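## Task

On the knob box, turn every knob in row D so it points where the matching knob in row B points. Row A is the row closest to the box side that has the socket. Every other knob must still point at the mark it points at now when you finish. The knobs must stay set on their own, without the robot holding them.

## Robot and tools

Robot: two arms, left_arm and right_arm, each ending in a two-finger gripper, in a physics simulation. Nothing may be pushed or knocked off the table.

World frame: origin on the table top midway between the arms, +z up, +x out over the table, left_arm on the +y side. The names left and right do not mean sides of a camera image. The state line reads `left_arm: …` | `right_arm: …` and gives each gripper's end_effector_position (metres) and end_effector_quat_wxyz in this frame. Printed positions can be off a little, more so at long reach.

Gripper frame: fingers point along the gripper's +z, and they open and close along its x. The reported position is the point between the pads; fingertips stick out 17.5 mm past it. A pure rotation pivots about that point, which sits 25 mm from the last joint's axis toward gripper -y. A flat block reaches about 9 cm from that axis toward -y and rotates with the gripper, so watch its clearance.

The 18-number row (one list covering both arms, each number in [-1, 1]): left_arm dx, dy, dz, rx, ry, rz, then left_gripper position, force_limit, speed; then the same nine for right_arm and right_gripper. All 18 are required even when one arm is idle.

Pose numbers dx..rz are an offset, not a pose. They are expressed in that gripper's own axes and counted from the gripper pose in the most recent result that showed it (before any such result in the current scene, and for second and later calls in one reply, from where the robot is when the action starts). Scale: 1.0 = 0.6 m or 180 degrees. rx, ry, rz form a single rotation vector. All zeros means go back to that reference pose, not stay still. To keep an arm still, send in the reply's first call the offset back to where you want it, and zeros in later calls.

Finger numbers: position +1 = fully open (50 mm), about -0.65 = pads meet, -1 = close until an object stops them (use -1 to grip). force_limit per pad: -1 ≈ 20 N, 0 ≈ 102 N, +1 ≈ 185 N (actual may run about 17 % higher). speed of the gap: -1 = 20 mm/s, 0 = 85, +1 = 150. Finger numbers are commands, so resend the same three to leave a gripper unchanged. Force and speed changes only take effect after a position change of at least 0.01; to soften a grip, open first.

Tools:
- execute_actions {"actions": [...], "pictures": bool}. An empty list only returns the state. One action: {"rows": [[18 numbers], ...], "steps": n}, with up to 15 rows and steps at most 15 (default 15), each step 1/30 s; the last row is repeated to fill the steps, and every row is measured from the same reference pose, not from the preceding row. A wait: {"steps": n} with n up to 300, counted from the last result, and the time spent replying is part of it. A refused call sends nothing.
- move {"target": [18 numbers], "speed": m/s from 0.002 to 0.5, default 0.25; turning capped at twice that in rad/s}. Both grippers follow straight paths toward their offset targets, finishing together, over 0.5 to 10 s (cut off at 10 s). Finger numbers are sent at the start. Paths ignore obstacles and the other arm; grippers lag, stray and may overshoot speed, especially with the arm nearly straight. The result adds a move: line with the ending (done, off_target, moving, held, fault), which limits acted (paced = pose clipped; held = a check blocked steps, after which the arm may jump fast), and each gripper's distance from its target. If only one arm is named, the other finished fine.
- wait {"seconds": 0 to 10}: lets time pass with no new command.
- zoom_image {"camera": "cam_left_wrist" or "cam_right_wrist", "region": [x0, y0, x1, y1]} in pixels of that 504x504 image, top-left origin, at most 504 by 504.
- finished_scene {"scene": current scene number}: ends and grades the current scene, irreversibly, and returns the next task.

Motion limits: each step the commanded pose is clipped to 70 mm and 16 degrees from the measured pose; position wins over orientation when both cannot be met. After an action ends the arm only continues to its last clipped pose, so check the result and send the remainder. A Hand target line shows where the controller is driving each gripper. The simulation keeps running while you compose a reply.

Result lines: object_status 0 = fingers moving, 1 = blocked while opening, 2 = blocked while closing (a grip), 3 = reached command or pads met. position_measured counts convert to opening ≈ (250 - counts) × 0.202 mm. "pose unreachable" means the clearance check altered or blocked commands for the named arm; HELD marks steps not fully sent.

Avoid: pressing firmly past contact (arms are stiff), fast impacts, and arm-to-arm collisions. Joint torque at load limit (144 N m for waist, shoulder, elbow; 36 for the three wrist joints) or 150 N of outside force causes a 10 s fault stop where the arm goes limp. Long loaded holds heat motors (MOTOR HOT, then OVER-TEMPERATURE FAULT braking). Cameras are on the wrists; calibration is given per result when it changes. Knobs must be left free, so release them before ending.

Each tool is called after "Call:" as name(argument=value, ...) on one line, values as JSON.

## Session

I'll start by looking at the current state.

Call:
execute_actions(actions=[])

Scene clock: 0.00 s of 8400.00 s.
left_arm: end_effector_position=(+0.1550, +0.2778, +0.2386) position_measured=3 object_status=3 end_effector_quat_wxyz=(+0.671, -0.110, -0.718, +0.151) | right_arm: end_effector_position=(+0.2621, -0.8739, +0.2882) position_measured=3 object_status=3 end_effector_quat_wxyz=(+0.010, +0.495, +0.716, +0.493)
Joint positions: left_arm=[ 0.219  0.494 -0.202 -0.231 -2.377  1.021] | right_arm=[-1.302  0.909  1.263 -1.154 -2.335  1.   ]
Joint velocities: left_arm=[-0.     0.     0.    -0.    -0.001  0.   ] | right_arm=[-0.    -0.    -0.     0.     0.     0.001]
Hand target (left_arm): +0.155, +0.278, +0.239; +0.671, -0.110, -0.718, +0.151
Hand target (right_arm): +0.262, -0.874, +0.288; +0.010, +0.495, +0.716, +0.493

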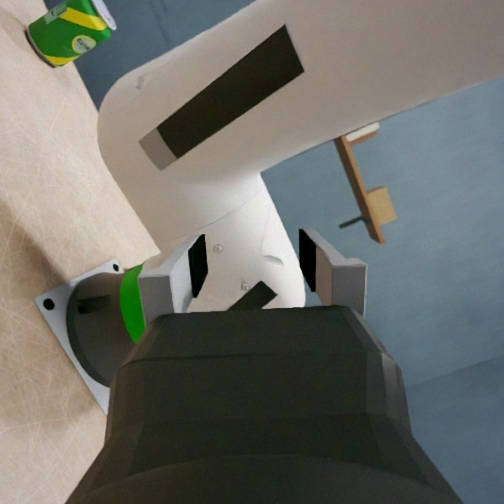

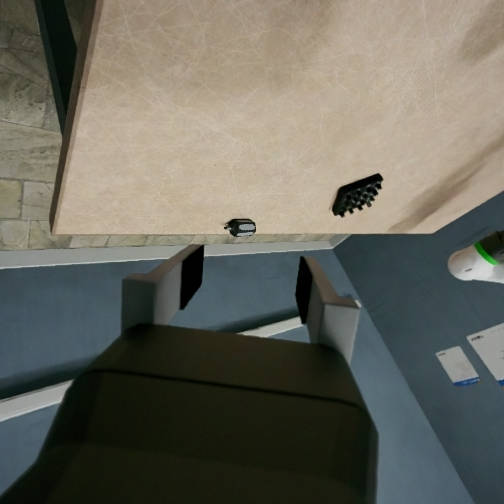

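Call:
zoom_image(camera="cam_right_wrist", region=[310, 150, 410, 250])

Region (310, 150, 410, 250) of cam_right_wrist's 504x504 image, scaled by 5.040, with more detail than that image has.

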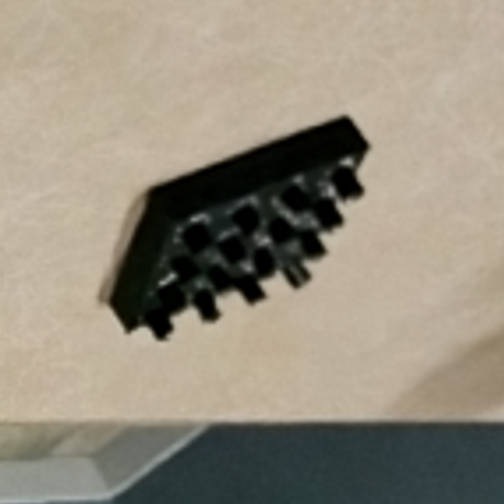

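Call:
move(target=[0,0,0,0,0,0,1,0,0, 0.4072,0.218,0.9,0.2379,-0.2284,0.1045,1,0,0], speed=0.3)

Scene clock: 64.07 s of 8400.00 s.
left_arm: end_effector_position=(+0.1550, +0.2778, +0.2386) position_measured=3 object_status=3 end_effector_quat_wxyz=(+0.671, -0.110, -0.718, +0.151) | right_arm: end_effector_position=(+0.4985, -0.3195, +0.2186) position_measured=3 object_status=3 end_effector_quat_wxyz=(-0.003, +0.706, +0.708, +0.001)
Joint positions: left_arm=[ 0.219  0.494 -0.202 -0.231 -2.377  1.021] | right_arm=[ 0.295  0.266  0.189 -0.007 -1.496 -0.277]
Joint velocities: left_arm=[-0.    -0.     0.    -0.002  0.     0.   ] | right_arm=[-0.     0.001  0.001 -0.    -0.     0.001]
Hand target (left_arm): +0.155, +0.278, +0.239; +0.671, -0.110, -0.718, +0.151
Hand target (right_arm): +0.498, -0.319, +0.218; -0.004, +0.706, +0.708, +0.001
Off the commanded pose (left_arm): 0.000 m, 0 deg.
Off the commanded pose (right_arm): 0.002 m, 0 deg.
After step 90, 58.53 s passed at rest.
move: done
camera_calibration (this result's frames):
cam_left_wrist: T_world_to_cam=[[-0.0599436, 0.449296, 0.89137, -0.326636], [0.206716, 0.879205, -0.429263, -0.171644], [-0.976563, 0.158529, -0.145579, 0.292344], [0, 0, 0, 1]] pos_world=[0.301394, 0.251322, 0.260033]
cam_right_wrist: T_world_to_cam=[[-0.158251, 0.985508, -0.0610739, 0.402106], [0.969215, 0.166856, 0.181055, -0.454673], [0.188621, -0.0305416, -0.981575, 0.256908], [0, 0, 0, 1]] pos_world=[0.455851, -0.312568, 0.359053]

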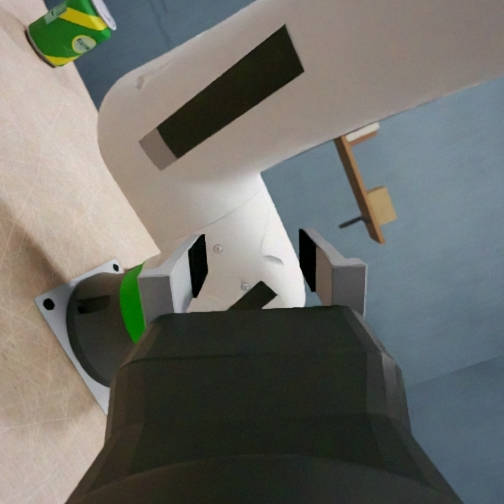

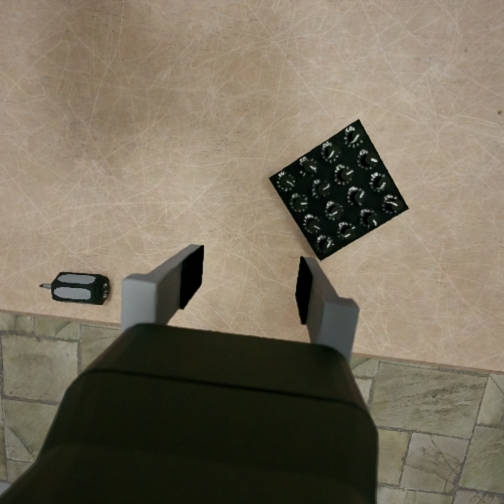

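Call:
zoom_image(camera="cam_right_wrist", region=[260, 110, 420, 270])

Region (260, 110, 420, 270) of cam_right_wrist's 504x504 image, scaled by 3.150, with more detail than that image has.

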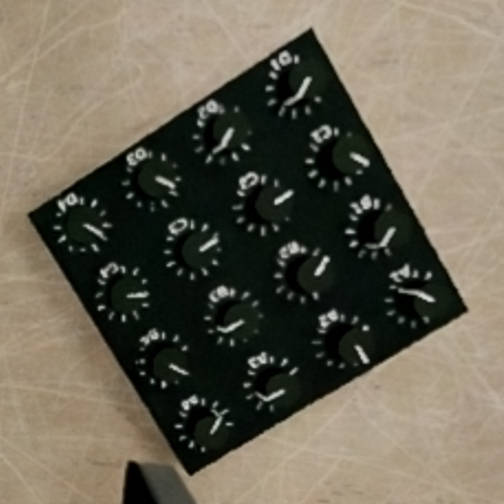

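Call:
move(target=[0,0,0,0,0,0,1,0,0, 0.2142,0.0008,0.1977,0,0,-0.2306,1,0,0], speed=0.25)

Call:
zoom_image(camera="cam_right_wrist", region=[140, 40, 380, 280])

Scene clock: 95.77 s of 8400.00 s.
left_arm: end_effector_position=(+0.1550, +0.2778, +0.2386) position_measured=3 object_status=3 end_effector_quat_wxyz=(+0.671, -0.110, -0.718, +0.151) | right_arm: end_effector_position=(+0.4983, -0.1909, +0.1003) position_measured=3 object_status=3 end_effector_quat_wxyz=(-0.003, +0.410, +0.912, +0.002)
Joint positions: left_arm=[ 0.219  0.494 -0.202 -0.231 -2.377  1.021] | right_arm=[ 0.544  0.372  0.045 -0.008 -1.246  0.199]
Joint velocities: left_arm=[-0.    -0.     0.    -0.001  0.001  0.   ] | right_arm=[ 0.001  0.    -0.    -0.003  0.     0.   ]
Hand target (left_arm): +0.155, +0.278, +0.239; +0.671, -0.110, -0.718, +0.151
Hand target (right_arm): +0.498, -0.191, +0.100; -0.003, +0.410, +0.912, +0.002
Off the commanded pose (left_arm): 0.000 m, 0 deg.
Off the commanded pose (right_arm): 0.001 m, 0 deg.
After step 90, 26.90 s passed at rest.
move: done
camera_calibration (this result's frames):
cam_left_wrist: T_world_to_cam=[[-0.0599436, 0.449295, 0.89137, -0.326636], [0.206716, 0.879206, -0.429263, -0.171644], [-0.976563, 0.158528, -0.145579, 0.292344], [0, 0, 0, 1]] pos_world=[0.301394, 0.251322, 0.260033]
cam_right_wrist: T_world_to_cam=[[-0.770987, 0.634034, -0.0598359, 0.506183], [0.615512, 0.765975, 0.185543, -0.164299], [0.163473, 0.106221, -0.980813, 0.18336], [0, 0, 0, 1]] pos_world=[0.461414, -0.214565, 0.240614]

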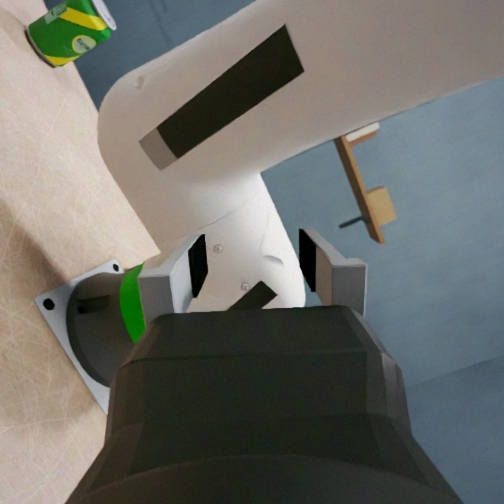

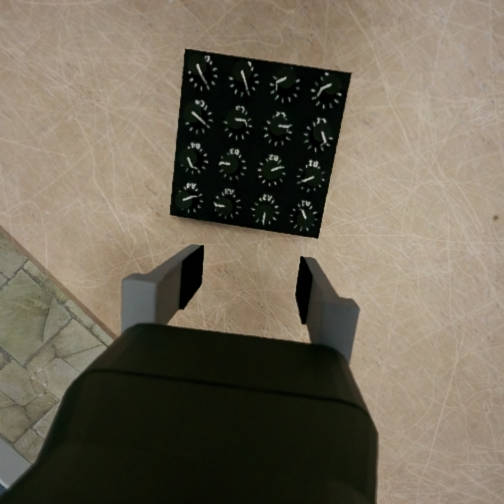

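Region (140, 40, 380, 280) of cam_right_wrist's 504x504 image, scaled by 2.100, with more detail than that image has.

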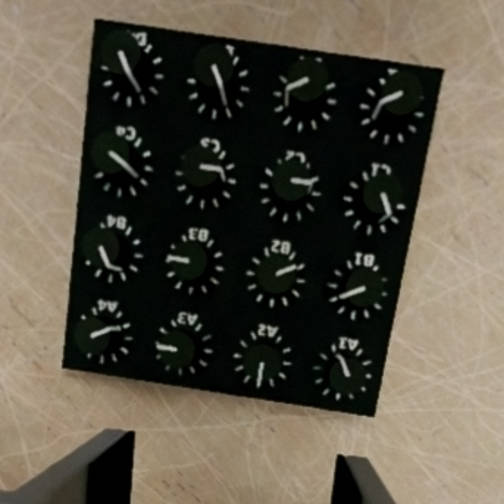

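Call:
zoom_image(camera="cam_right_wrist", region=[165, 130, 345, 200])

Call:
zoom_image(camera="cam_right_wrist", region=[175, 45, 355, 115])

Region (165, 130, 345, 200) of cam_right_wrist's 504x504 image, scaled by 2.800, with more detail than that image has.

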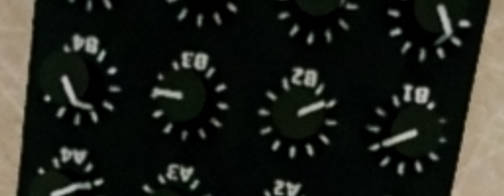

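Region (175, 45, 355, 115) of cam_right_wrist's 504x504 image, scaled by 2.800, with more detail than that image has.

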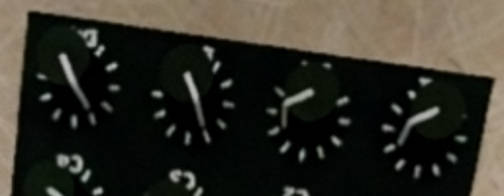

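Call:
zoom_image(camera="cam_right_wrist", region=[170, 130, 260, 190])

Call:
zoom_image(camera="cam_right_wrist", region=[250, 140, 340, 200])

Region (170, 130, 260, 190) of cam_right_wrist's 504x504 image, scaled by 5.600, with more detail than that image has.

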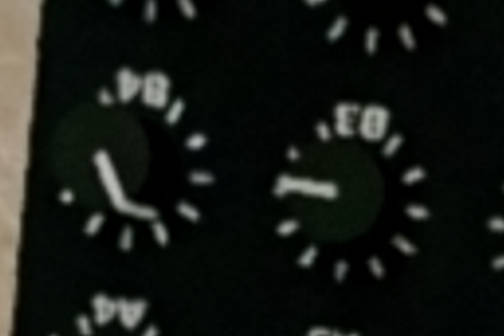

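Region (250, 140, 340, 200) of cam_right_wrist's 504x504 image, scaled by 5.600, with more detail than that image has.

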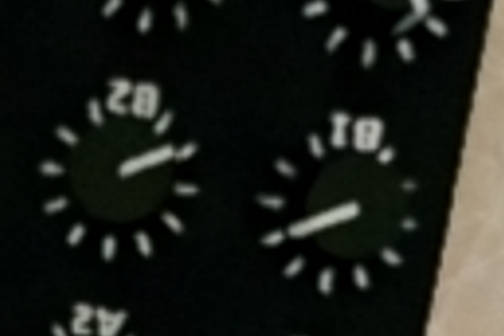

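Call:
zoom_image(camera="cam_right_wrist", region=[180, 45, 270, 105])

Call:
zoom_image(camera="cam_right_wrist", region=[262, 58, 352, 118])

Region (180, 45, 270, 105) of cam_right_wrist's 504x504 image, scaled by 5.600, with more detail than that image has.

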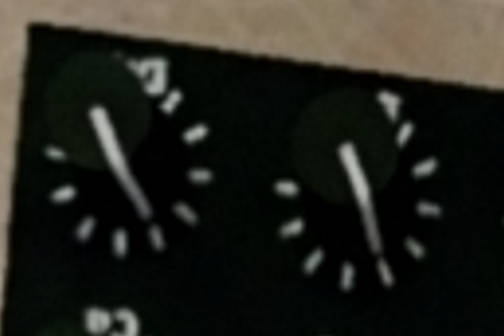

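Region (262, 58, 352, 118) of cam_right_wrist's 504x504 image, scaled by 5.600, with more detail than that image has.

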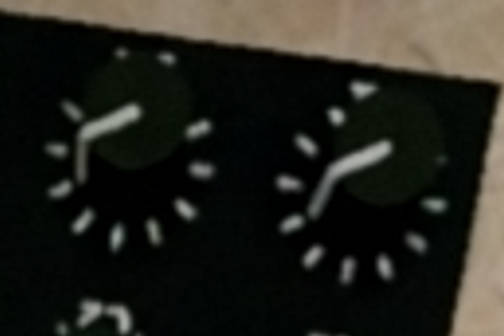

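Call:
zoom_image(camera="cam_right_wrist", region=[110, 220, 370, 350])

Region (110, 220, 370, 350) of cam_right_wrist's 504x504 image, scaled by 1.938, with more detail than that image has.

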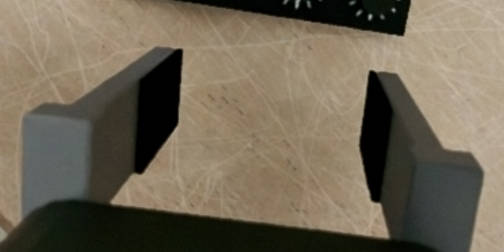

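Call:
move(target=[0,0,0,0,0,0,1,0,0, -0.0437,-0.182,0.0422,0,0,0,0.0,-0.9,0], speed=0.15)

Call:
zoom_image(camera="cam_right_wrist", region=[170, 190, 330, 330])

Scene clock: 152.40 s of 8400.00 s.
left_arm: end_effector_position=(+0.1550, +0.2778, +0.2386) position_measured=3 object_status=3 end_effector_quat_wxyz=(+0.671, -0.110, -0.718, +0.151) | right_arm: end_effector_position=(+0.4337, -0.2828, +0.0750) position_measured=152 object_status=3 end_effector_quat_wxyz=(-0.003, +0.410, +0.912, +0.002)
Joint positions: left_arm=[ 0.219  0.494 -0.202 -0.231 -2.377  1.021] | right_arm=[ 0.443  0.198 -0.242 -0.008 -1.132  0.3  ]
Joint velocities: left_arm=[-0.     0.    -0.     0.001  0.001  0.   ] | right_arm=[-0. -0.  0.  0.  0.  0.]
Hand target (left_arm): +0.155, +0.278, +0.239; +0.671, -0.110, -0.718, +0.151
Hand target (right_arm): +0.434, -0.283, +0.075; -0.003, +0.410, +0.912, +0.002
Off the commanded pose (left_arm): 0.000 m, 0 deg.
Off the commanded pose (right_arm): 0.000 m, 0 deg.
After step 90, 52.53 s passed at rest.
move: done
camera_calibration (this result's frames):
cam_left_wrist: T_world_to_cam=[[-0.0599437, 0.449295, 0.89137, -0.326636], [0.206716, 0.879206, -0.429263, -0.171644], [-0.976563, 0.158528, -0.145579, 0.292344], [0, 0, 0, 1]] pos_world=[0.301394, 0.251322, 0.260033]
cam_right_wrist: T_world_to_cam=[[-0.770754, 0.634274, -0.0602824, 0.513118], [0.615681, 0.765808, 0.185675, -0.0496276], [0.163934, 0.105995, -0.98076, 0.178556], [0, 0, 0, 1]] pos_world=[0.396771, -0.306378, 0.215267]

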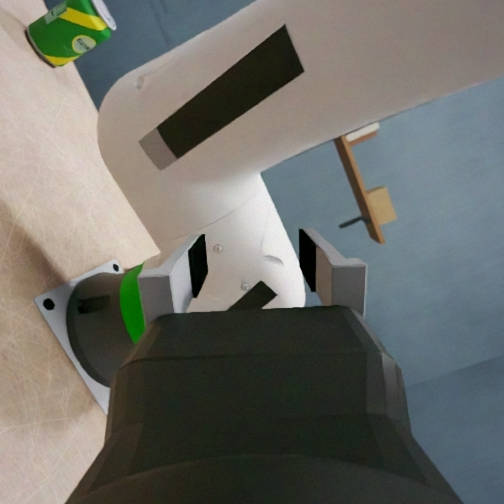

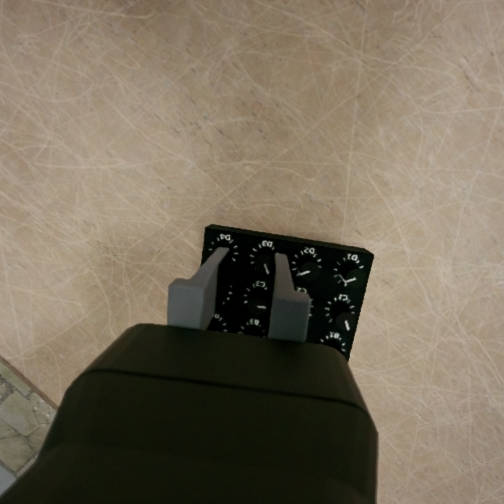

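Region (170, 190, 330, 330) of cam_right_wrist's 504x504 image, scaled by 3.150, with more detail than that image has; it fills the top 441 rows of this view, and the rest is white.

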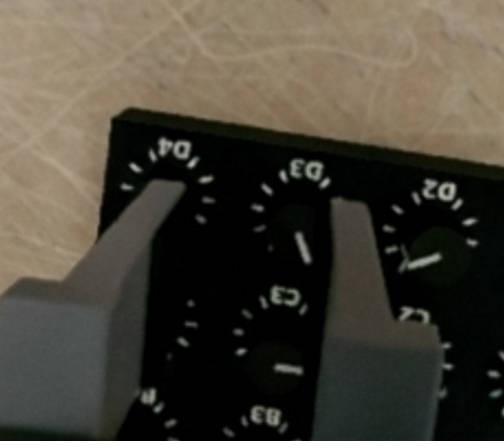

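Call:
move(target=[0,0,0,0,0,0,1,0,0, 0.0118,-0.0015,0.0083,0,0,0,0.0,-0.9,0], speed=0.05)

Call:
zoom_image(camera="cam_right_wrist", region=[190, 210, 310, 320])

Scene clock: 168.23 s of 8400.00 s.
left_arm: end_effector_position=(+0.1550, +0.2778, +0.2386) position_measured=3 object_status=3 end_effector_quat_wxyz=(+0.671, -0.110, -0.718, +0.151) | right_arm: end_effector_position=(+0.4283, -0.2781, +0.0700) position_measured=152 object_status=3 end_effector_quat_wxyz=(-0.003, +0.410, +0.912, +0.002)
Joint positions: left_arm=[ 0.219  0.494 -0.202 -0.231 -2.377  1.021] | right_arm=[ 0.457  0.192 -0.261 -0.008 -1.119  0.286]
Joint velocities: left_arm=[-0.     0.    -0.    -0.001 -0.     0.   ] | right_arm=[ 0.     0.    -0.    -0.001  0.     0.   ]
Hand target (left_arm): +0.155, +0.278, +0.239; +0.671, -0.110, -0.718, +0.151
Hand target (right_arm): +0.428, -0.278, +0.070; -0.003, +0.410, +0.912, +0.002
Off the commanded pose (left_arm): 0.000 m, 0 deg.
Off the commanded pose (right_arm): 0.000 m, 0 deg.
After step 90, 12.13 s passed at rest.
move: done
camera_calibration (this result's frames):
cam_left_wrist: T_world_to_cam=[[-0.0599436, 0.449295, 0.89137, -0.326636], [0.206716, 0.879206, -0.429263, -0.171644], [-0.976563, 0.158529, -0.145579, 0.292344], [0, 0, 0, 1]] pos_world=[0.301394, 0.251322, 0.260033]
cam_right_wrist: T_world_to_cam=[[-0.770776, 0.634236, -0.0604063, 0.505746], [0.615645, 0.765859, 0.185585, -0.0489449], [0.163968, 0.105856, -0.98077, 0.174067], [0, 0, 0, 1]] pos_world=[0.391408, -0.301703, 0.210353]

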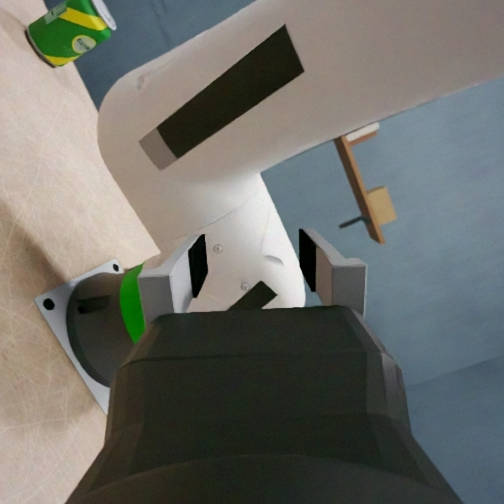

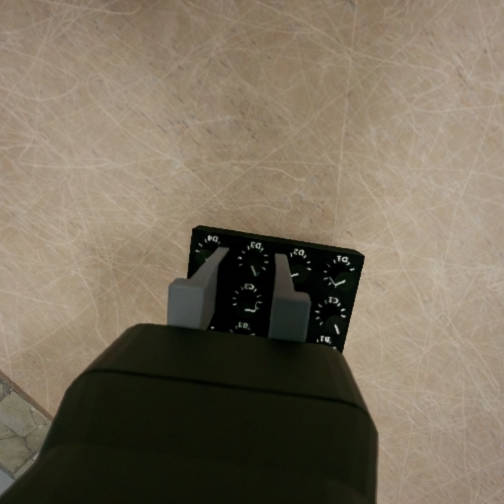

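Region (190, 210, 310, 320) of cam_right_wrist's 504x504 image, scaled by 4.200, with more detail than that image has; it fills the top 462 rows of this view, and the rest is white.

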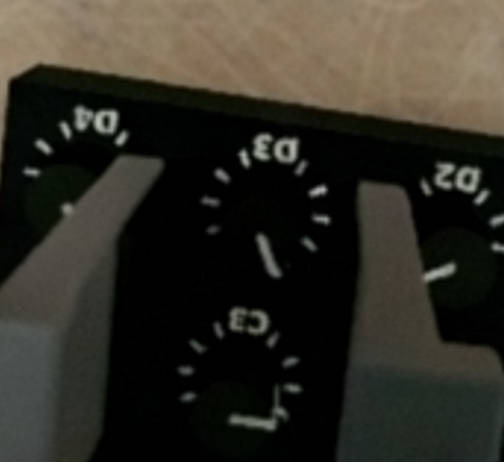

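Call:
move(target=[0,0,0,0,0,0,1,0,0, 0,0,0.0275,0,0,0,0.0,-0.9,0], speed=0.03)

Call:
zoom_image(camera="cam_right_wrist", region=[190, 210, 310, 320])

Scene clock: 182.77 s of 8400.00 s.
left_arm: end_effector_position=(+0.1550, +0.2778, +0.2386) position_measured=3 object_status=3 end_effector_quat_wxyz=(+0.671, -0.110, -0.718, +0.151) | right_arm: end_effector_position=(+0.4282, -0.2781, +0.0536) position_measured=152 object_status=3 end_effector_quat_wxyz=(-0.003, +0.410, +0.912, +0.002)
Joint positions: left_arm=[ 0.219  0.494 -0.202 -0.231 -2.377  1.021] | right_arm=[ 0.458  0.211 -0.282 -0.008 -1.08   0.286]
Joint velocities: left_arm=[-0.     0.     0.    -0.002  0.001 -0.   ] | right_arm=[-0.     0.001  0.001  0.001  0.    -0.   ]
Hand target (left_arm): +0.155, +0.278, +0.239; +0.671, -0.110, -0.718, +0.151
Hand target (right_arm): +0.428, -0.278, +0.054; -0.003, +0.410, +0.912, +0.002
Off the commanded pose (left_arm): 0.000 m, 0 deg.
Off the commanded pose (right_arm): 0.000 m, 0 deg.
After step 90, 10.73 s passed at rest.
move: done
camera_calibration (this result's frames):
cam_left_wrist: T_world_to_cam=[[-0.0599436, 0.449295, 0.89137, -0.326636], [0.206716, 0.879206, -0.429263, -0.171644], [-0.976563, 0.158528, -0.145579, 0.292344], [0, 0, 0, 1]] pos_world=[0.301394, 0.251322, 0.260033]
cam_right_wrist: T_world_to_cam=[[-0.770638, 0.634406, -0.0603895, 0.504632], [0.61581, 0.765717, 0.185621, -0.0459755], [0.164001, 0.105858, -0.980764, 0.157905], [0, 0, 0, 1]] pos_world=[0.391304, -0.301653, 0.193876]

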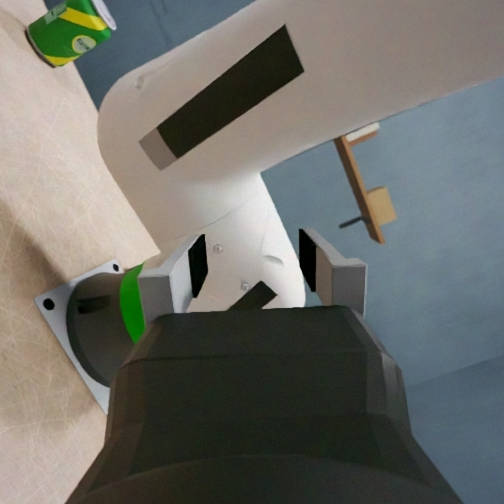

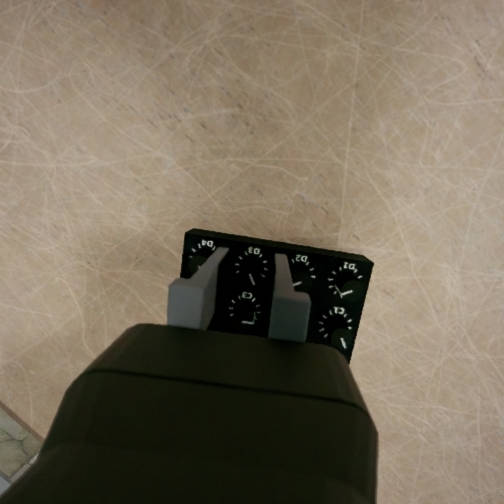

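Region (190, 210, 310, 320) of cam_right_wrist's 504x504 image, scaled by 4.200, with more detail than that image has; it fills the top 462 rows of this view, and the rest is white.

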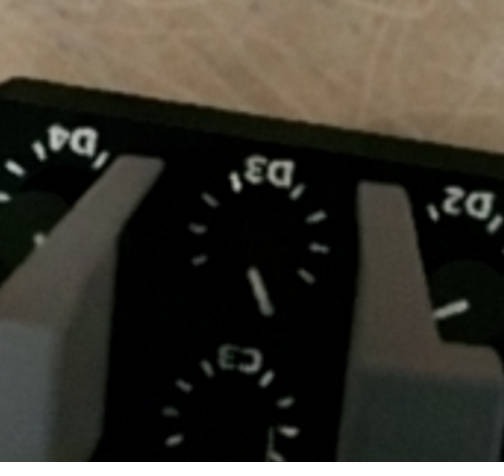

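Call:
execute_actions(actions=[{"rows": [[0,0,0,0,0,0,1,0,0, 0,0,0,0,0,0,-1,-0.9,-1]], "steps": 15}], pictures=false)

Call:
execute_actions(actions=[])

Scene clock: 186.00 s of 8400.00 s.
left_arm: end_effector_position=(+0.1550, +0.2778, +0.2386) position_measured=3 object_status=3 end_effector_quat_wxyz=(+0.671, -0.110, -0.718, +0.151) | right_arm: end_effector_position=(+0.4282, -0.2781, +0.0536) position_measured=199 object_status=0 end_effector_quat_wxyz=(-0.003, +0.410, +0.912, +0.002)
Joint positions: left_arm=[ 0.219  0.494 -0.202 -0.231 -2.377  1.021] | right_arm=[ 0.458  0.211 -0.282 -0.008 -1.08   0.286]
Joint velocities: left_arm=[-0.    -0.     0.    -0.001 -0.     0.001] | right_arm=[-0.001 -0.    -0.    -0.001 -0.    -0.001]
Hand target (left_arm): +0.155, +0.278, +0.239; +0.671, -0.110, -0.718, +0.151
Hand target (right_arm): +0.428, -0.278, +0.054; -0.003, +0.410, +0.912, +0.002
Off the commanded pose (left_arm): 0.000 m, 0 deg.
Off the commanded pose (right_arm): 0.000 m, 0 deg.
Steps of this call (steps 1 to 82: nothing new was sent; steps 83 to 97: all 15 steps of this action). Readings (end_effector_position | what the end effector reports):
83: left_arm (+0.1550, +0.2778, +0.2386) | right_arm (+0.4282, -0.2781, +0.0536) | left_arm position_measured=3 object_status=3 | right_arm position_measured=153 object_status=0
84: left_arm (+0.1550, +0.2778, +0.2386) | right_arm (+0.4282, -0.2781, +0.0536) | left_arm position_measured=3 object_status=3 | right_arm position_measured=156 object_status=0
86: left_arm (+0.1550, +0.2778, +0.2386) | right_arm (+0.4282, -0.2781, +0.0536) | left_arm position_measured=3 object_status=3 | right_arm position_measured=163 object_status=0
90: left_arm (+0.1550, +0.2778, +0.2386) | right_arm (+0.4282, -0.2781, +0.0536) | left_arm position_measured=3 object_status=3 | right_arm position_measured=176 object_status=0
97: the state above

Scene clock: 186.00 s of 8400.00 s.
left_arm: end_effector_position=(+0.1550, +0.2778, +0.2386) position_measured=3 object_status=3 end_effector_quat_wxyz=(+0.671, -0.110, -0.718, +0.151) | right_arm: end_effector_position=(+0.4282, -0.2781, +0.0536) position_measured=199 object_status=0 end_effector_quat_wxyz=(-0.003, +0.410, +0.912, +0.002)
Joint positions: left_arm=[ 0.219  0.494 -0.202 -0.231 -2.377  1.021] | right_arm=[ 0.458  0.211 -0.282 -0.008 -1.08   0.286]
Joint velocities: left_arm=[-0.    -0.     0.    -0.001 -0.     0.001] | right_arm=[-0.001 -0.    -0.    -0.001 -0.    -0.001]
Hand target (left_arm): +0.155, +0.278, +0.239; +0.671, -0.110, -0.718, +0.151
Hand target (right_arm): +0.428, -0.278, +0.054; -0.003, +0.410, +0.912, +0.002
Off the commanded pose (left_arm): 0.000 m, 0 deg.
Off the commanded pose (right_arm): 0.000 m, 0 deg.
camera_calibration (this result's frames):
cam_left_wrist: T_world_to_cam=[[-0.0599439, 0.449295, 0.89137, -0.326636], [0.206716, 0.879206, -0.429262, -0.171644], [-0.976563, 0.158529, -0.145579, 0.292344], [0, 0, 0, 1]] pos_world=[0.301394, 0.251322, 0.260033]
cam_right_wrist: T_world_to_cam=[[-0.770712, 0.634309, -0.0604557, 0.504665], [0.615716, 0.765807, 0.185561, -0.0458955], [0.164, 0.105791, -0.980771, 0.157885], [0, 0, 0, 1]] pos_world=[0.391317, -0.301669, 0.193876]

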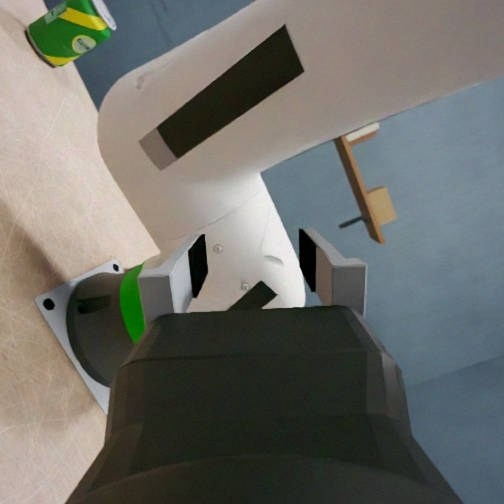

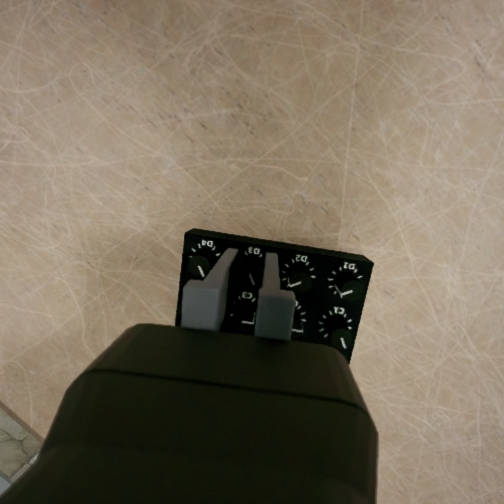

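Call:
execute_actions(actions=[{"steps": 15}])

Call:
zoom_image(camera="cam_right_wrist", region=[170, 200, 390, 360])

Scene clock: 188.93 s of 8400.00 s.
left_arm: end_effector_position=(+0.1550, +0.2778, +0.2386) position_measured=3 object_status=3 end_effector_quat_wxyz=(+0.671, -0.110, -0.718, +0.151) | right_arm: end_effector_position=(+0.4282, -0.2781, +0.0536) position_measured=203 object_status=2 end_effector_quat_wxyz=(-0.003, +0.410, +0.912, +0.002)
Joint positions: left_arm=[ 0.219  0.494 -0.202 -0.231 -2.377  1.021] | right_arm=[ 0.458  0.211 -0.282 -0.008 -1.08   0.286]
Joint velocities: left_arm=[ 0.    -0.     0.    -0.001 -0.001 -0.   ] | right_arm=[0.001 0.    0.    0.001 0.    0.   ]
Hand target (left_arm): +0.155, +0.278, +0.239; +0.671, -0.110, -0.718, +0.151
Hand target (right_arm): +0.428, -0.278, +0.054; -0.003, +0.410, +0.912, +0.002
Off the commanded pose (left_arm): 0.000 m, 0 deg.
Off the commanded pose (right_arm): 0.000 m, 0 deg.
Steps of this call (steps 1 to 88: nothing new was sent). Readings (end_effector_position | what the end effector reports):
1: left_arm (+0.1550, +0.2778, +0.2386) | right_arm (+0.4282, -0.2781, +0.0536) | left_arm position_measured=3 object_status=3 | right_arm position_measured=202 object_status=0
2: left_arm (+0.1550, +0.2778, +0.2386) | right_arm (+0.4282, -0.2781, +0.0536) | left_arm position_measured=3 object_status=3 | right_arm position_measured=203 object_status=0
4: left_arm (+0.1550, +0.2778, +0.2386) | right_arm (+0.4282, -0.2781, +0.0536) | left_arm position_measured=3 object_status=3 | right_arm position_measured=203 object_status=0
8: left_arm (+0.1550, +0.2778, +0.2386) | right_arm (+0.4282, -0.2781, +0.0536) | left_arm position_measured=3 object_status=3 | right_arm position_measured=203 object_status=2
88: the state above
camera_calibration (this result's frames):
cam_left_wrist: T_world_to_cam=[[-0.0599438, 0.449295, 0.89137, -0.326636], [0.206716, 0.879206, -0.429263, -0.171644], [-0.976563, 0.158528, -0.145579, 0.292344], [0, 0, 0, 1]] pos_world=[0.301394, 0.251322, 0.260033]
cam_right_wrist: T_world_to_cam=[[-0.770644, 0.634398, -0.0603856, 0.504627], [0.615804, 0.765724, 0.185613, -0.0459676], [0.163992, 0.105856, -0.980766, 0.157904], [0, 0, 0, 1]] pos_world=[0.3913, -0.301651, 0.193871]

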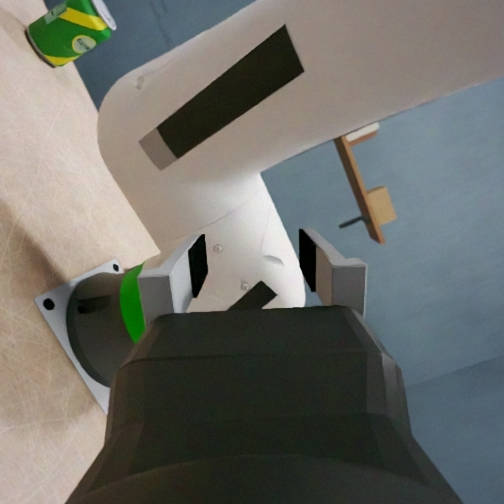

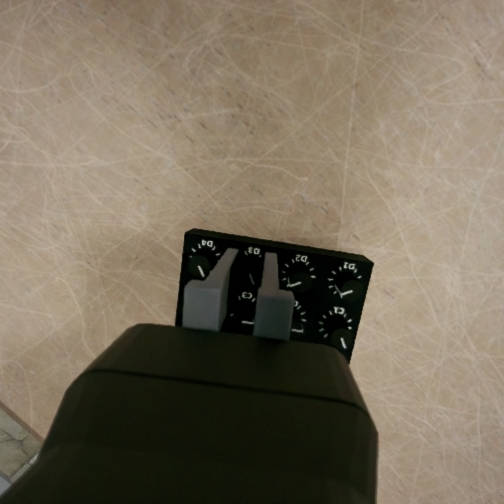

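Region (170, 200, 390, 360) of cam_right_wrist's 504x504 image, scaled by 2.291, with more detail than that image has; it fills the top 367 rows of this view, and the rest is white.

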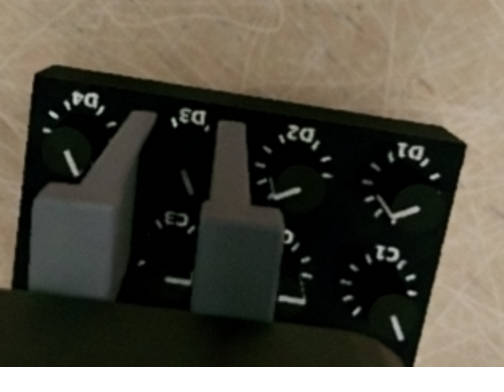

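Call:
move(target=[0,0,0,0,0,0,1,0,0, 0,0,0,0,0,0.3333,-1,-0.9,-1], speed=0.2)

Scene clock: 195.03 s of 8400.00 s.
left_arm: end_effector_position=(+0.1550, +0.2778, +0.2386) position_measured=3 object_status=3 end_effector_quat_wxyz=(+0.671, -0.110, -0.718, +0.151) | right_arm: end_effector_position=(+0.4282, -0.2782, +0.0536) position_measured=203 object_status=2 end_effector_quat_wxyz=(-0.004, +0.811, +0.585, -0.000)
Joint positions: left_arm=[ 0.219  0.494 -0.202 -0.231 -2.377  1.021] | right_arm=[ 0.405  0.214 -0.278 -0.008 -1.08  -0.708]
Joint velocities: left_arm=[ 0.    -0.     0.    -0.002 -0.     0.   ] | right_arm=[ 0.002 -0.001 -0.001  0.    -0.    -0.   ]
Hand target (left_arm): +0.155, +0.278, +0.239; +0.671, -0.110, -0.718, +0.151
Hand target (right_arm): +0.428, -0.278, +0.054; -0.004, +0.811, +0.585, -0.000
Off the commanded pose (left_arm): 0.000 m, 0 deg.
Off the commanded pose (right_arm): 0.000 m, 0 deg.
After step 90, 0.17 s passed at rest.
move: done
camera_calibration (this result's frames):
cam_left_wrist: T_world_to_cam=[[-0.0599439, 0.449295, 0.89137, -0.326636], [0.206716, 0.879206, -0.429262, -0.171644], [-0.976563, 0.158529, -0.145579, 0.292344], [0, 0, 0, 1]] pos_world=[0.301394, 0.251322, 0.260033]
cam_right_wrist: T_world_to_cam=[[0.163777, 0.984513, -0.0625338, 0.202069], [0.972289, -0.150374, 0.179005, -0.453072], [0.166829, -0.0901178, -0.981859, 0.102317], [0, 0, 0, 1]] pos_world=[0.390353, -0.25785, 0.194199]

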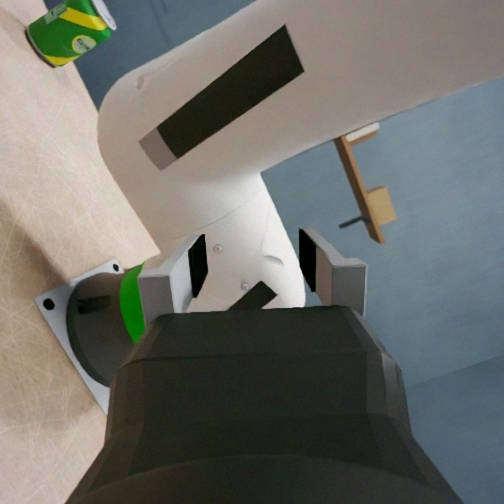

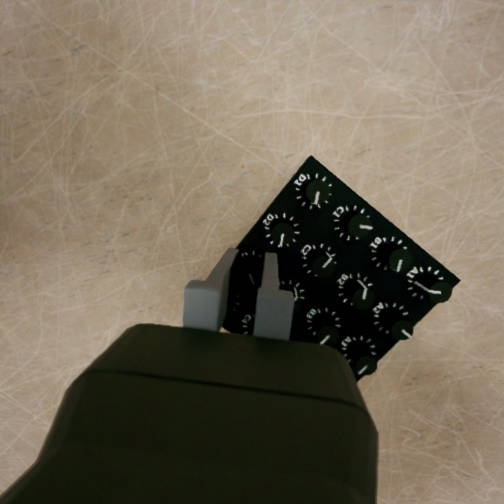

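Call:
move(target=[0,0,0,0,0,0,1,0,0, 0,0,0,0,0,0.3333,-1,-0.9,-1], speed=0.2)

Call:
zoom_image(camera="cam_right_wrist", region=[150, 100, 400, 340])

Scene clock: 200.13 s of 8400.00 s.
left_arm: end_effector_position=(+0.1550, +0.2778, +0.2386) position_measured=3 object_status=3 end_effector_quat_wxyz=(+0.671, -0.110, -0.718, +0.151) | right_arm: end_effector_position=(+0.4282, -0.2781, +0.0536) position_measured=203 object_status=2 end_effector_quat_wxyz=(-0.003, +0.995, +0.101, -0.002)
Joint positions: left_arm=[ 0.219  0.494 -0.202 -0.231 -2.377  1.021] | right_arm=[ 0.386  0.167 -0.335 -0.008 -1.071 -1.737]
Joint velocities: left_arm=[-0.     0.     0.     0.001  0.     0.   ] | right_arm=[ 0.    -0.     0.     0.003  0.    -0.002]
Hand target (left_arm): +0.155, +0.278, +0.239; +0.671, -0.110, -0.718, +0.151
Hand target (right_arm): +0.428, -0.278, +0.054; -0.003, +0.995, +0.101, -0.002
Off the commanded pose (left_arm): 0.000 m, 0 deg.
Off the commanded pose (right_arm): 0.000 m, 0 deg.
move: done
camera_calibration (this result's frames):
cam_left_wrist: T_world_to_cam=[[-0.0599438, 0.449295, 0.89137, -0.326636], [0.206716, 0.879206, -0.429263, -0.171644], [-0.976563, 0.158528, -0.145579, 0.292344], [0, 0, 0, 1]] pos_world=[0.301394, 0.251322, 0.260033]
cam_right_wrist: T_world_to_cam=[[0.934049, 0.35035, -0.0693274, -0.303813], [0.35714, -0.91712, 0.177035, -0.402707], [-0.00155715, -0.190119, -0.98176, 0.146622], [0, 0, 0, 1]] pos_world=[0.427828, -0.235014, 0.194178]

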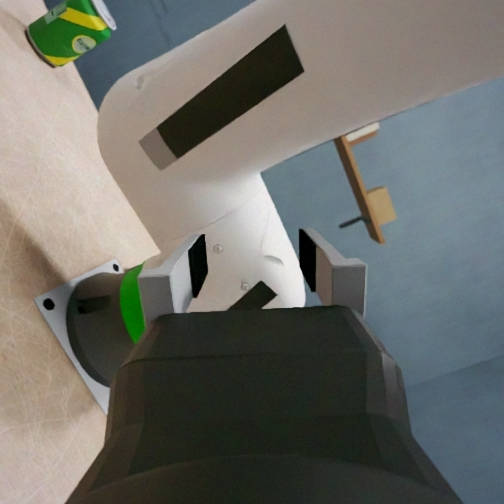

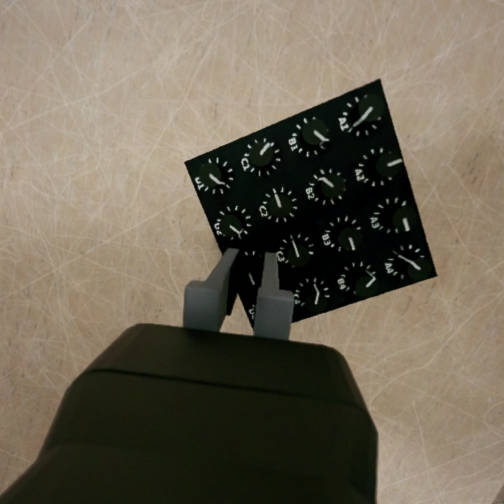

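Region (150, 100, 400, 340) of cam_right_wrist's 504x504 image, scaled by 2.016, with more detail than that image has; it fills the top 484 rows of this view, and the rest is white.

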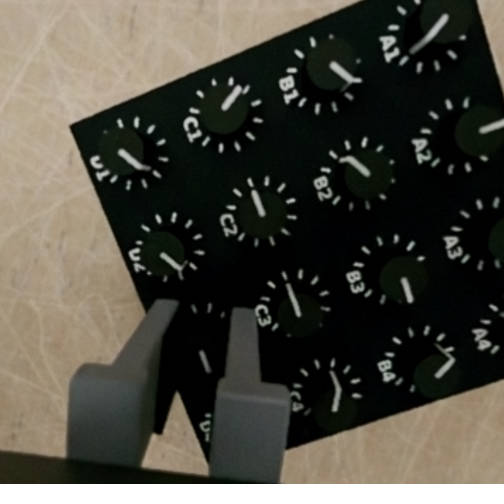

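Call:
move(target=[0,0,0,0,0,0,1,0,0, 0,0,0,0,0,0,-0.08,-0.9,-0.5])

Call:
move(target=[0,0,0,0,0,0,1,0,0, 0,0,-0.0275,0,0,0,-0.08,-0.9,-0.5], speed=0.05)

Call:
zoom_image(camera="cam_right_wrist", region=[170, 160, 350, 330])

Scene clock: 205.73 s of 8400.00 s.
left_arm: end_effector_position=(+0.1550, +0.2778, +0.2386) position_measured=3 object_status=3 end_effector_quat_wxyz=(+0.671, -0.110, -0.718, +0.151) | right_arm: end_effector_position=(+0.4282, -0.2781, +0.0537) position_measured=165 object_status=3 end_effector_quat_wxyz=(-0.003, +0.995, +0.101, -0.002)
Joint positions: left_arm=[ 0.219  0.494 -0.202 -0.231 -2.377  1.021] | right_arm=[ 0.386  0.167 -0.335 -0.008 -1.071 -1.737]
Joint velocities: left_arm=[-0.    -0.     0.    -0.     0.001 -0.   ] | right_arm=[ 0.     0.001  0.001 -0.001 -0.    -0.001]
Hand target (left_arm): +0.155, +0.278, +0.239; +0.671, -0.110, -0.718, +0.151
Hand target (right_arm): +0.428, -0.278, +0.054; -0.003, +0.995, +0.101, -0.002
Off the commanded pose (left_arm): 0.000 m, 0 deg.
Off the commanded pose (right_arm): 0.000 m, 0 deg.
After step 90, 1.90 s passed at rest.
move: done
camera_calibration (this result's frames):
cam_left_wrist: T_world_to_cam=[[-0.0599437, 0.449296, 0.89137, -0.326636], [0.206716, 0.879205, -0.429263, -0.171644], [-0.976563, 0.158528, -0.145579, 0.292344], [0, 0, 0, 1]] pos_world=[0.301394, 0.251322, 0.260033]
cam_right_wrist: T_world_to_cam=[[0.934025, 0.350422, -0.0692965, -0.303802], [0.357206, -0.917054, 0.177244, -0.402795], [-0.00143847, -0.190303, -0.981724, 0.146534], [0, 0, 0, 1]] pos_world=[0.42785, -0.23504, 0.194196]

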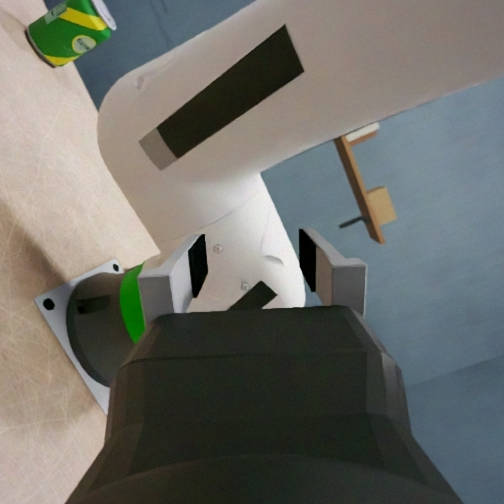

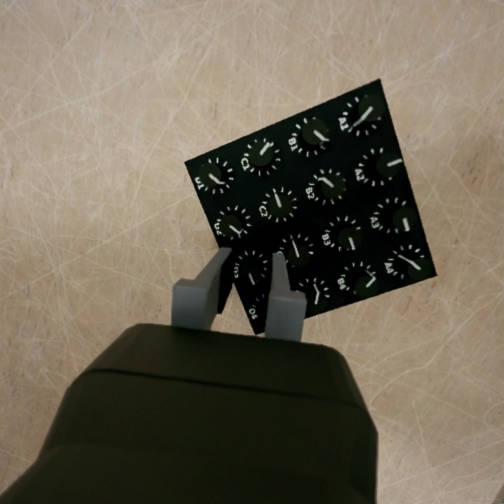

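Scene clock: 206.47 s of 8400.00 s.
left_arm: end_effector_position=(+0.1550, +0.2778, +0.2386) position_measured=3 object_status=3 end_effector_quat_wxyz=(+0.671, -0.110, -0.718, +0.151) | right_arm: end_effector_position=(+0.4282, -0.2781, +0.0701) position_measured=165 object_status=3 end_effector_quat_wxyz=(-0.003, +0.995, +0.101, -0.002)
Joint positions: left_arm=[ 0.219  0.494 -0.202 -0.231 -2.377  1.021] | right_arm=[ 0.386  0.147 -0.315 -0.008 -1.111 -1.737]
Joint velocities: left_arm=[-0.  0. -0. -0. -0. -0.] | right_arm=[-0.    -0.002 -0.    -0.002 -0.     0.001]
Hand target (left_arm): +0.155, +0.278, +0.239; +0.671, -0.110, -0.718, +0.151
Hand target (right_arm): +0.428, -0.278, +0.070; -0.003, +0.995, +0.101, -0.002
Off the commanded pose (left_arm): 0.000 m, 0 deg.
Off the commanded pose (right_arm): 0.000 m, 0 deg.
move: done
camera_calibration (this result's frames):
cam_left_wrist: T_world_to_cam=[[-0.0599436, 0.449295, 0.89137, -0.326636], [0.206716, 0.879205, -0.429263, -0.171644], [-0.976563, 0.158529, -0.145579, 0.292344], [0, 0, 0, 1]] pos_world=[0.301394, 0.251322, 0.260033]
cam_right_wrist: T_world_to_cam=[[0.934002, 0.350478, -0.0693284, -0.30269], [0.357266, -0.917068, 0.17705, -0.405726], [-0.00152676, -0.190134, -0.981757, 0.162774], [0, 0, 0, 1]] pos_world=[0.427914, -0.235044, 0.210653]

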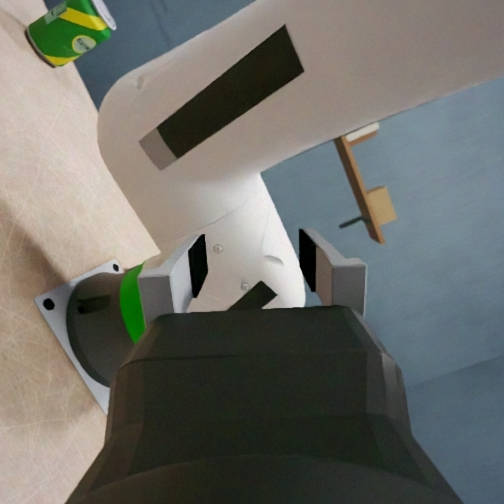

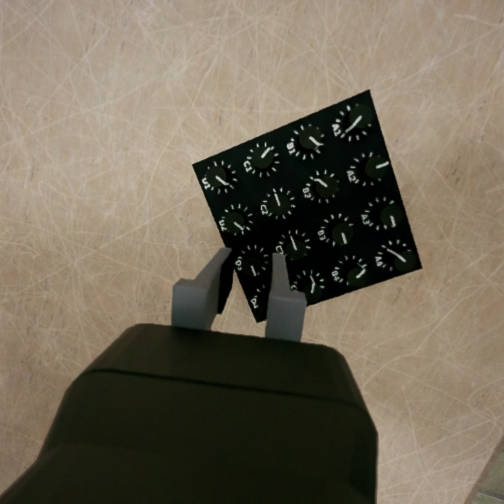

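Region (170, 160, 350, 330) of cam_right_wrist's 504x504 image, scaled by 2.800, with more detail than that image has.

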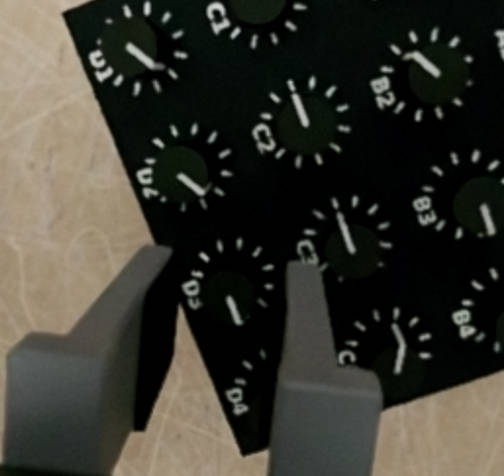

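Call:
move(target=[0,0,0,0,0,0,1,0,0, -0.0223,-0.0381,0,0,0,-0.1667,-0.08,-0.9,-0.5], speed=0.2)

Call:
zoom_image(camera="cam_right_wrist", region=[190, 200, 310, 320])

Scene clock: 216.03 s of 8400.00 s.
left_arm: end_effector_position=(+0.1550, +0.2778, +0.2386) position_measured=3 object_status=3 end_effector_quat_wxyz=(+0.671, -0.110, -0.718, +0.151) | right_arm: end_effector_position=(+0.4105, -0.2584, +0.0702) position_measured=165 object_status=3 end_effector_quat_wxyz=(-0.004, +0.935, +0.355, -0.001)
Joint positions: left_arm=[ 0.219  0.494 -0.202 -0.231 -2.377  1.021] | right_arm=[ 0.445  0.14  -0.323 -0.008 -1.109 -1.272]
Joint velocities: left_arm=[ 0.     0.    -0.     0.002  0.001  0.001] | right_arm=[-0.    -0.     0.    -0.002 -0.    -0.   ]
Hand target (left_arm): +0.155, +0.278, +0.239; +0.671, -0.110, -0.718, +0.151
Hand target (right_arm): +0.411, -0.258, +0.070; -0.004, +0.935, +0.355, -0.001
Off the commanded pose (left_arm): 0.000 m, 0 deg.
Off the commanded pose (right_arm): 0.000 m, 0 deg.
After step 90, 4.93 s passed at rest.
move: done
camera_calibration (this result's frames):
cam_left_wrist: T_world_to_cam=[[-0.0599439, 0.449295, 0.89137, -0.326636], [0.206716, 0.879206, -0.429262, -0.171644], [-0.976563, 0.158529, -0.145579, 0.292344], [0, 0, 0, 1]] pos_world=[0.301394, 0.251322, 0.260033]
cam_right_wrist: T_world_to_cam=[[0.633678, 0.770809, -0.0656227, -0.061386], [0.767628, -0.616004, 0.176878, -0.471993], [0.0959154, -0.162458, -0.982043, 0.133715], [0, 0, 0, 1]] pos_world=[0.388389, -0.22171, 0.210771]

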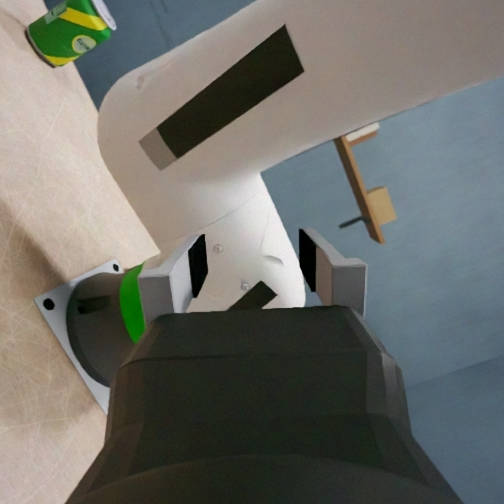

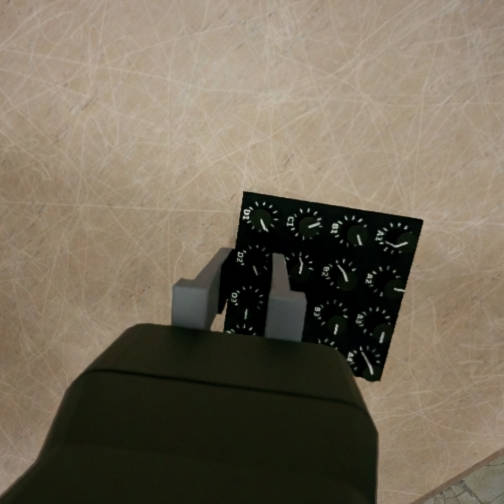

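Region (190, 200, 310, 320) of cam_right_wrist's 504x504 image, scaled by 4.200, with more detail than that image has.

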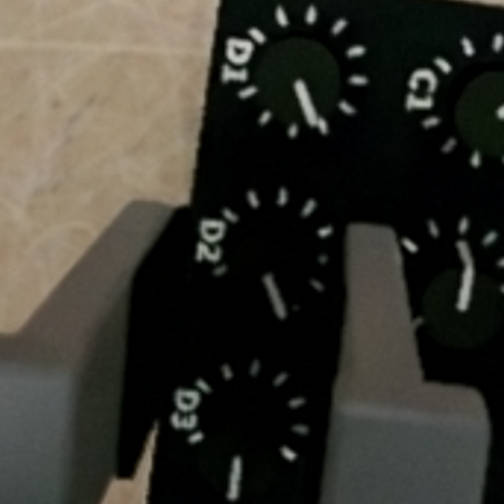

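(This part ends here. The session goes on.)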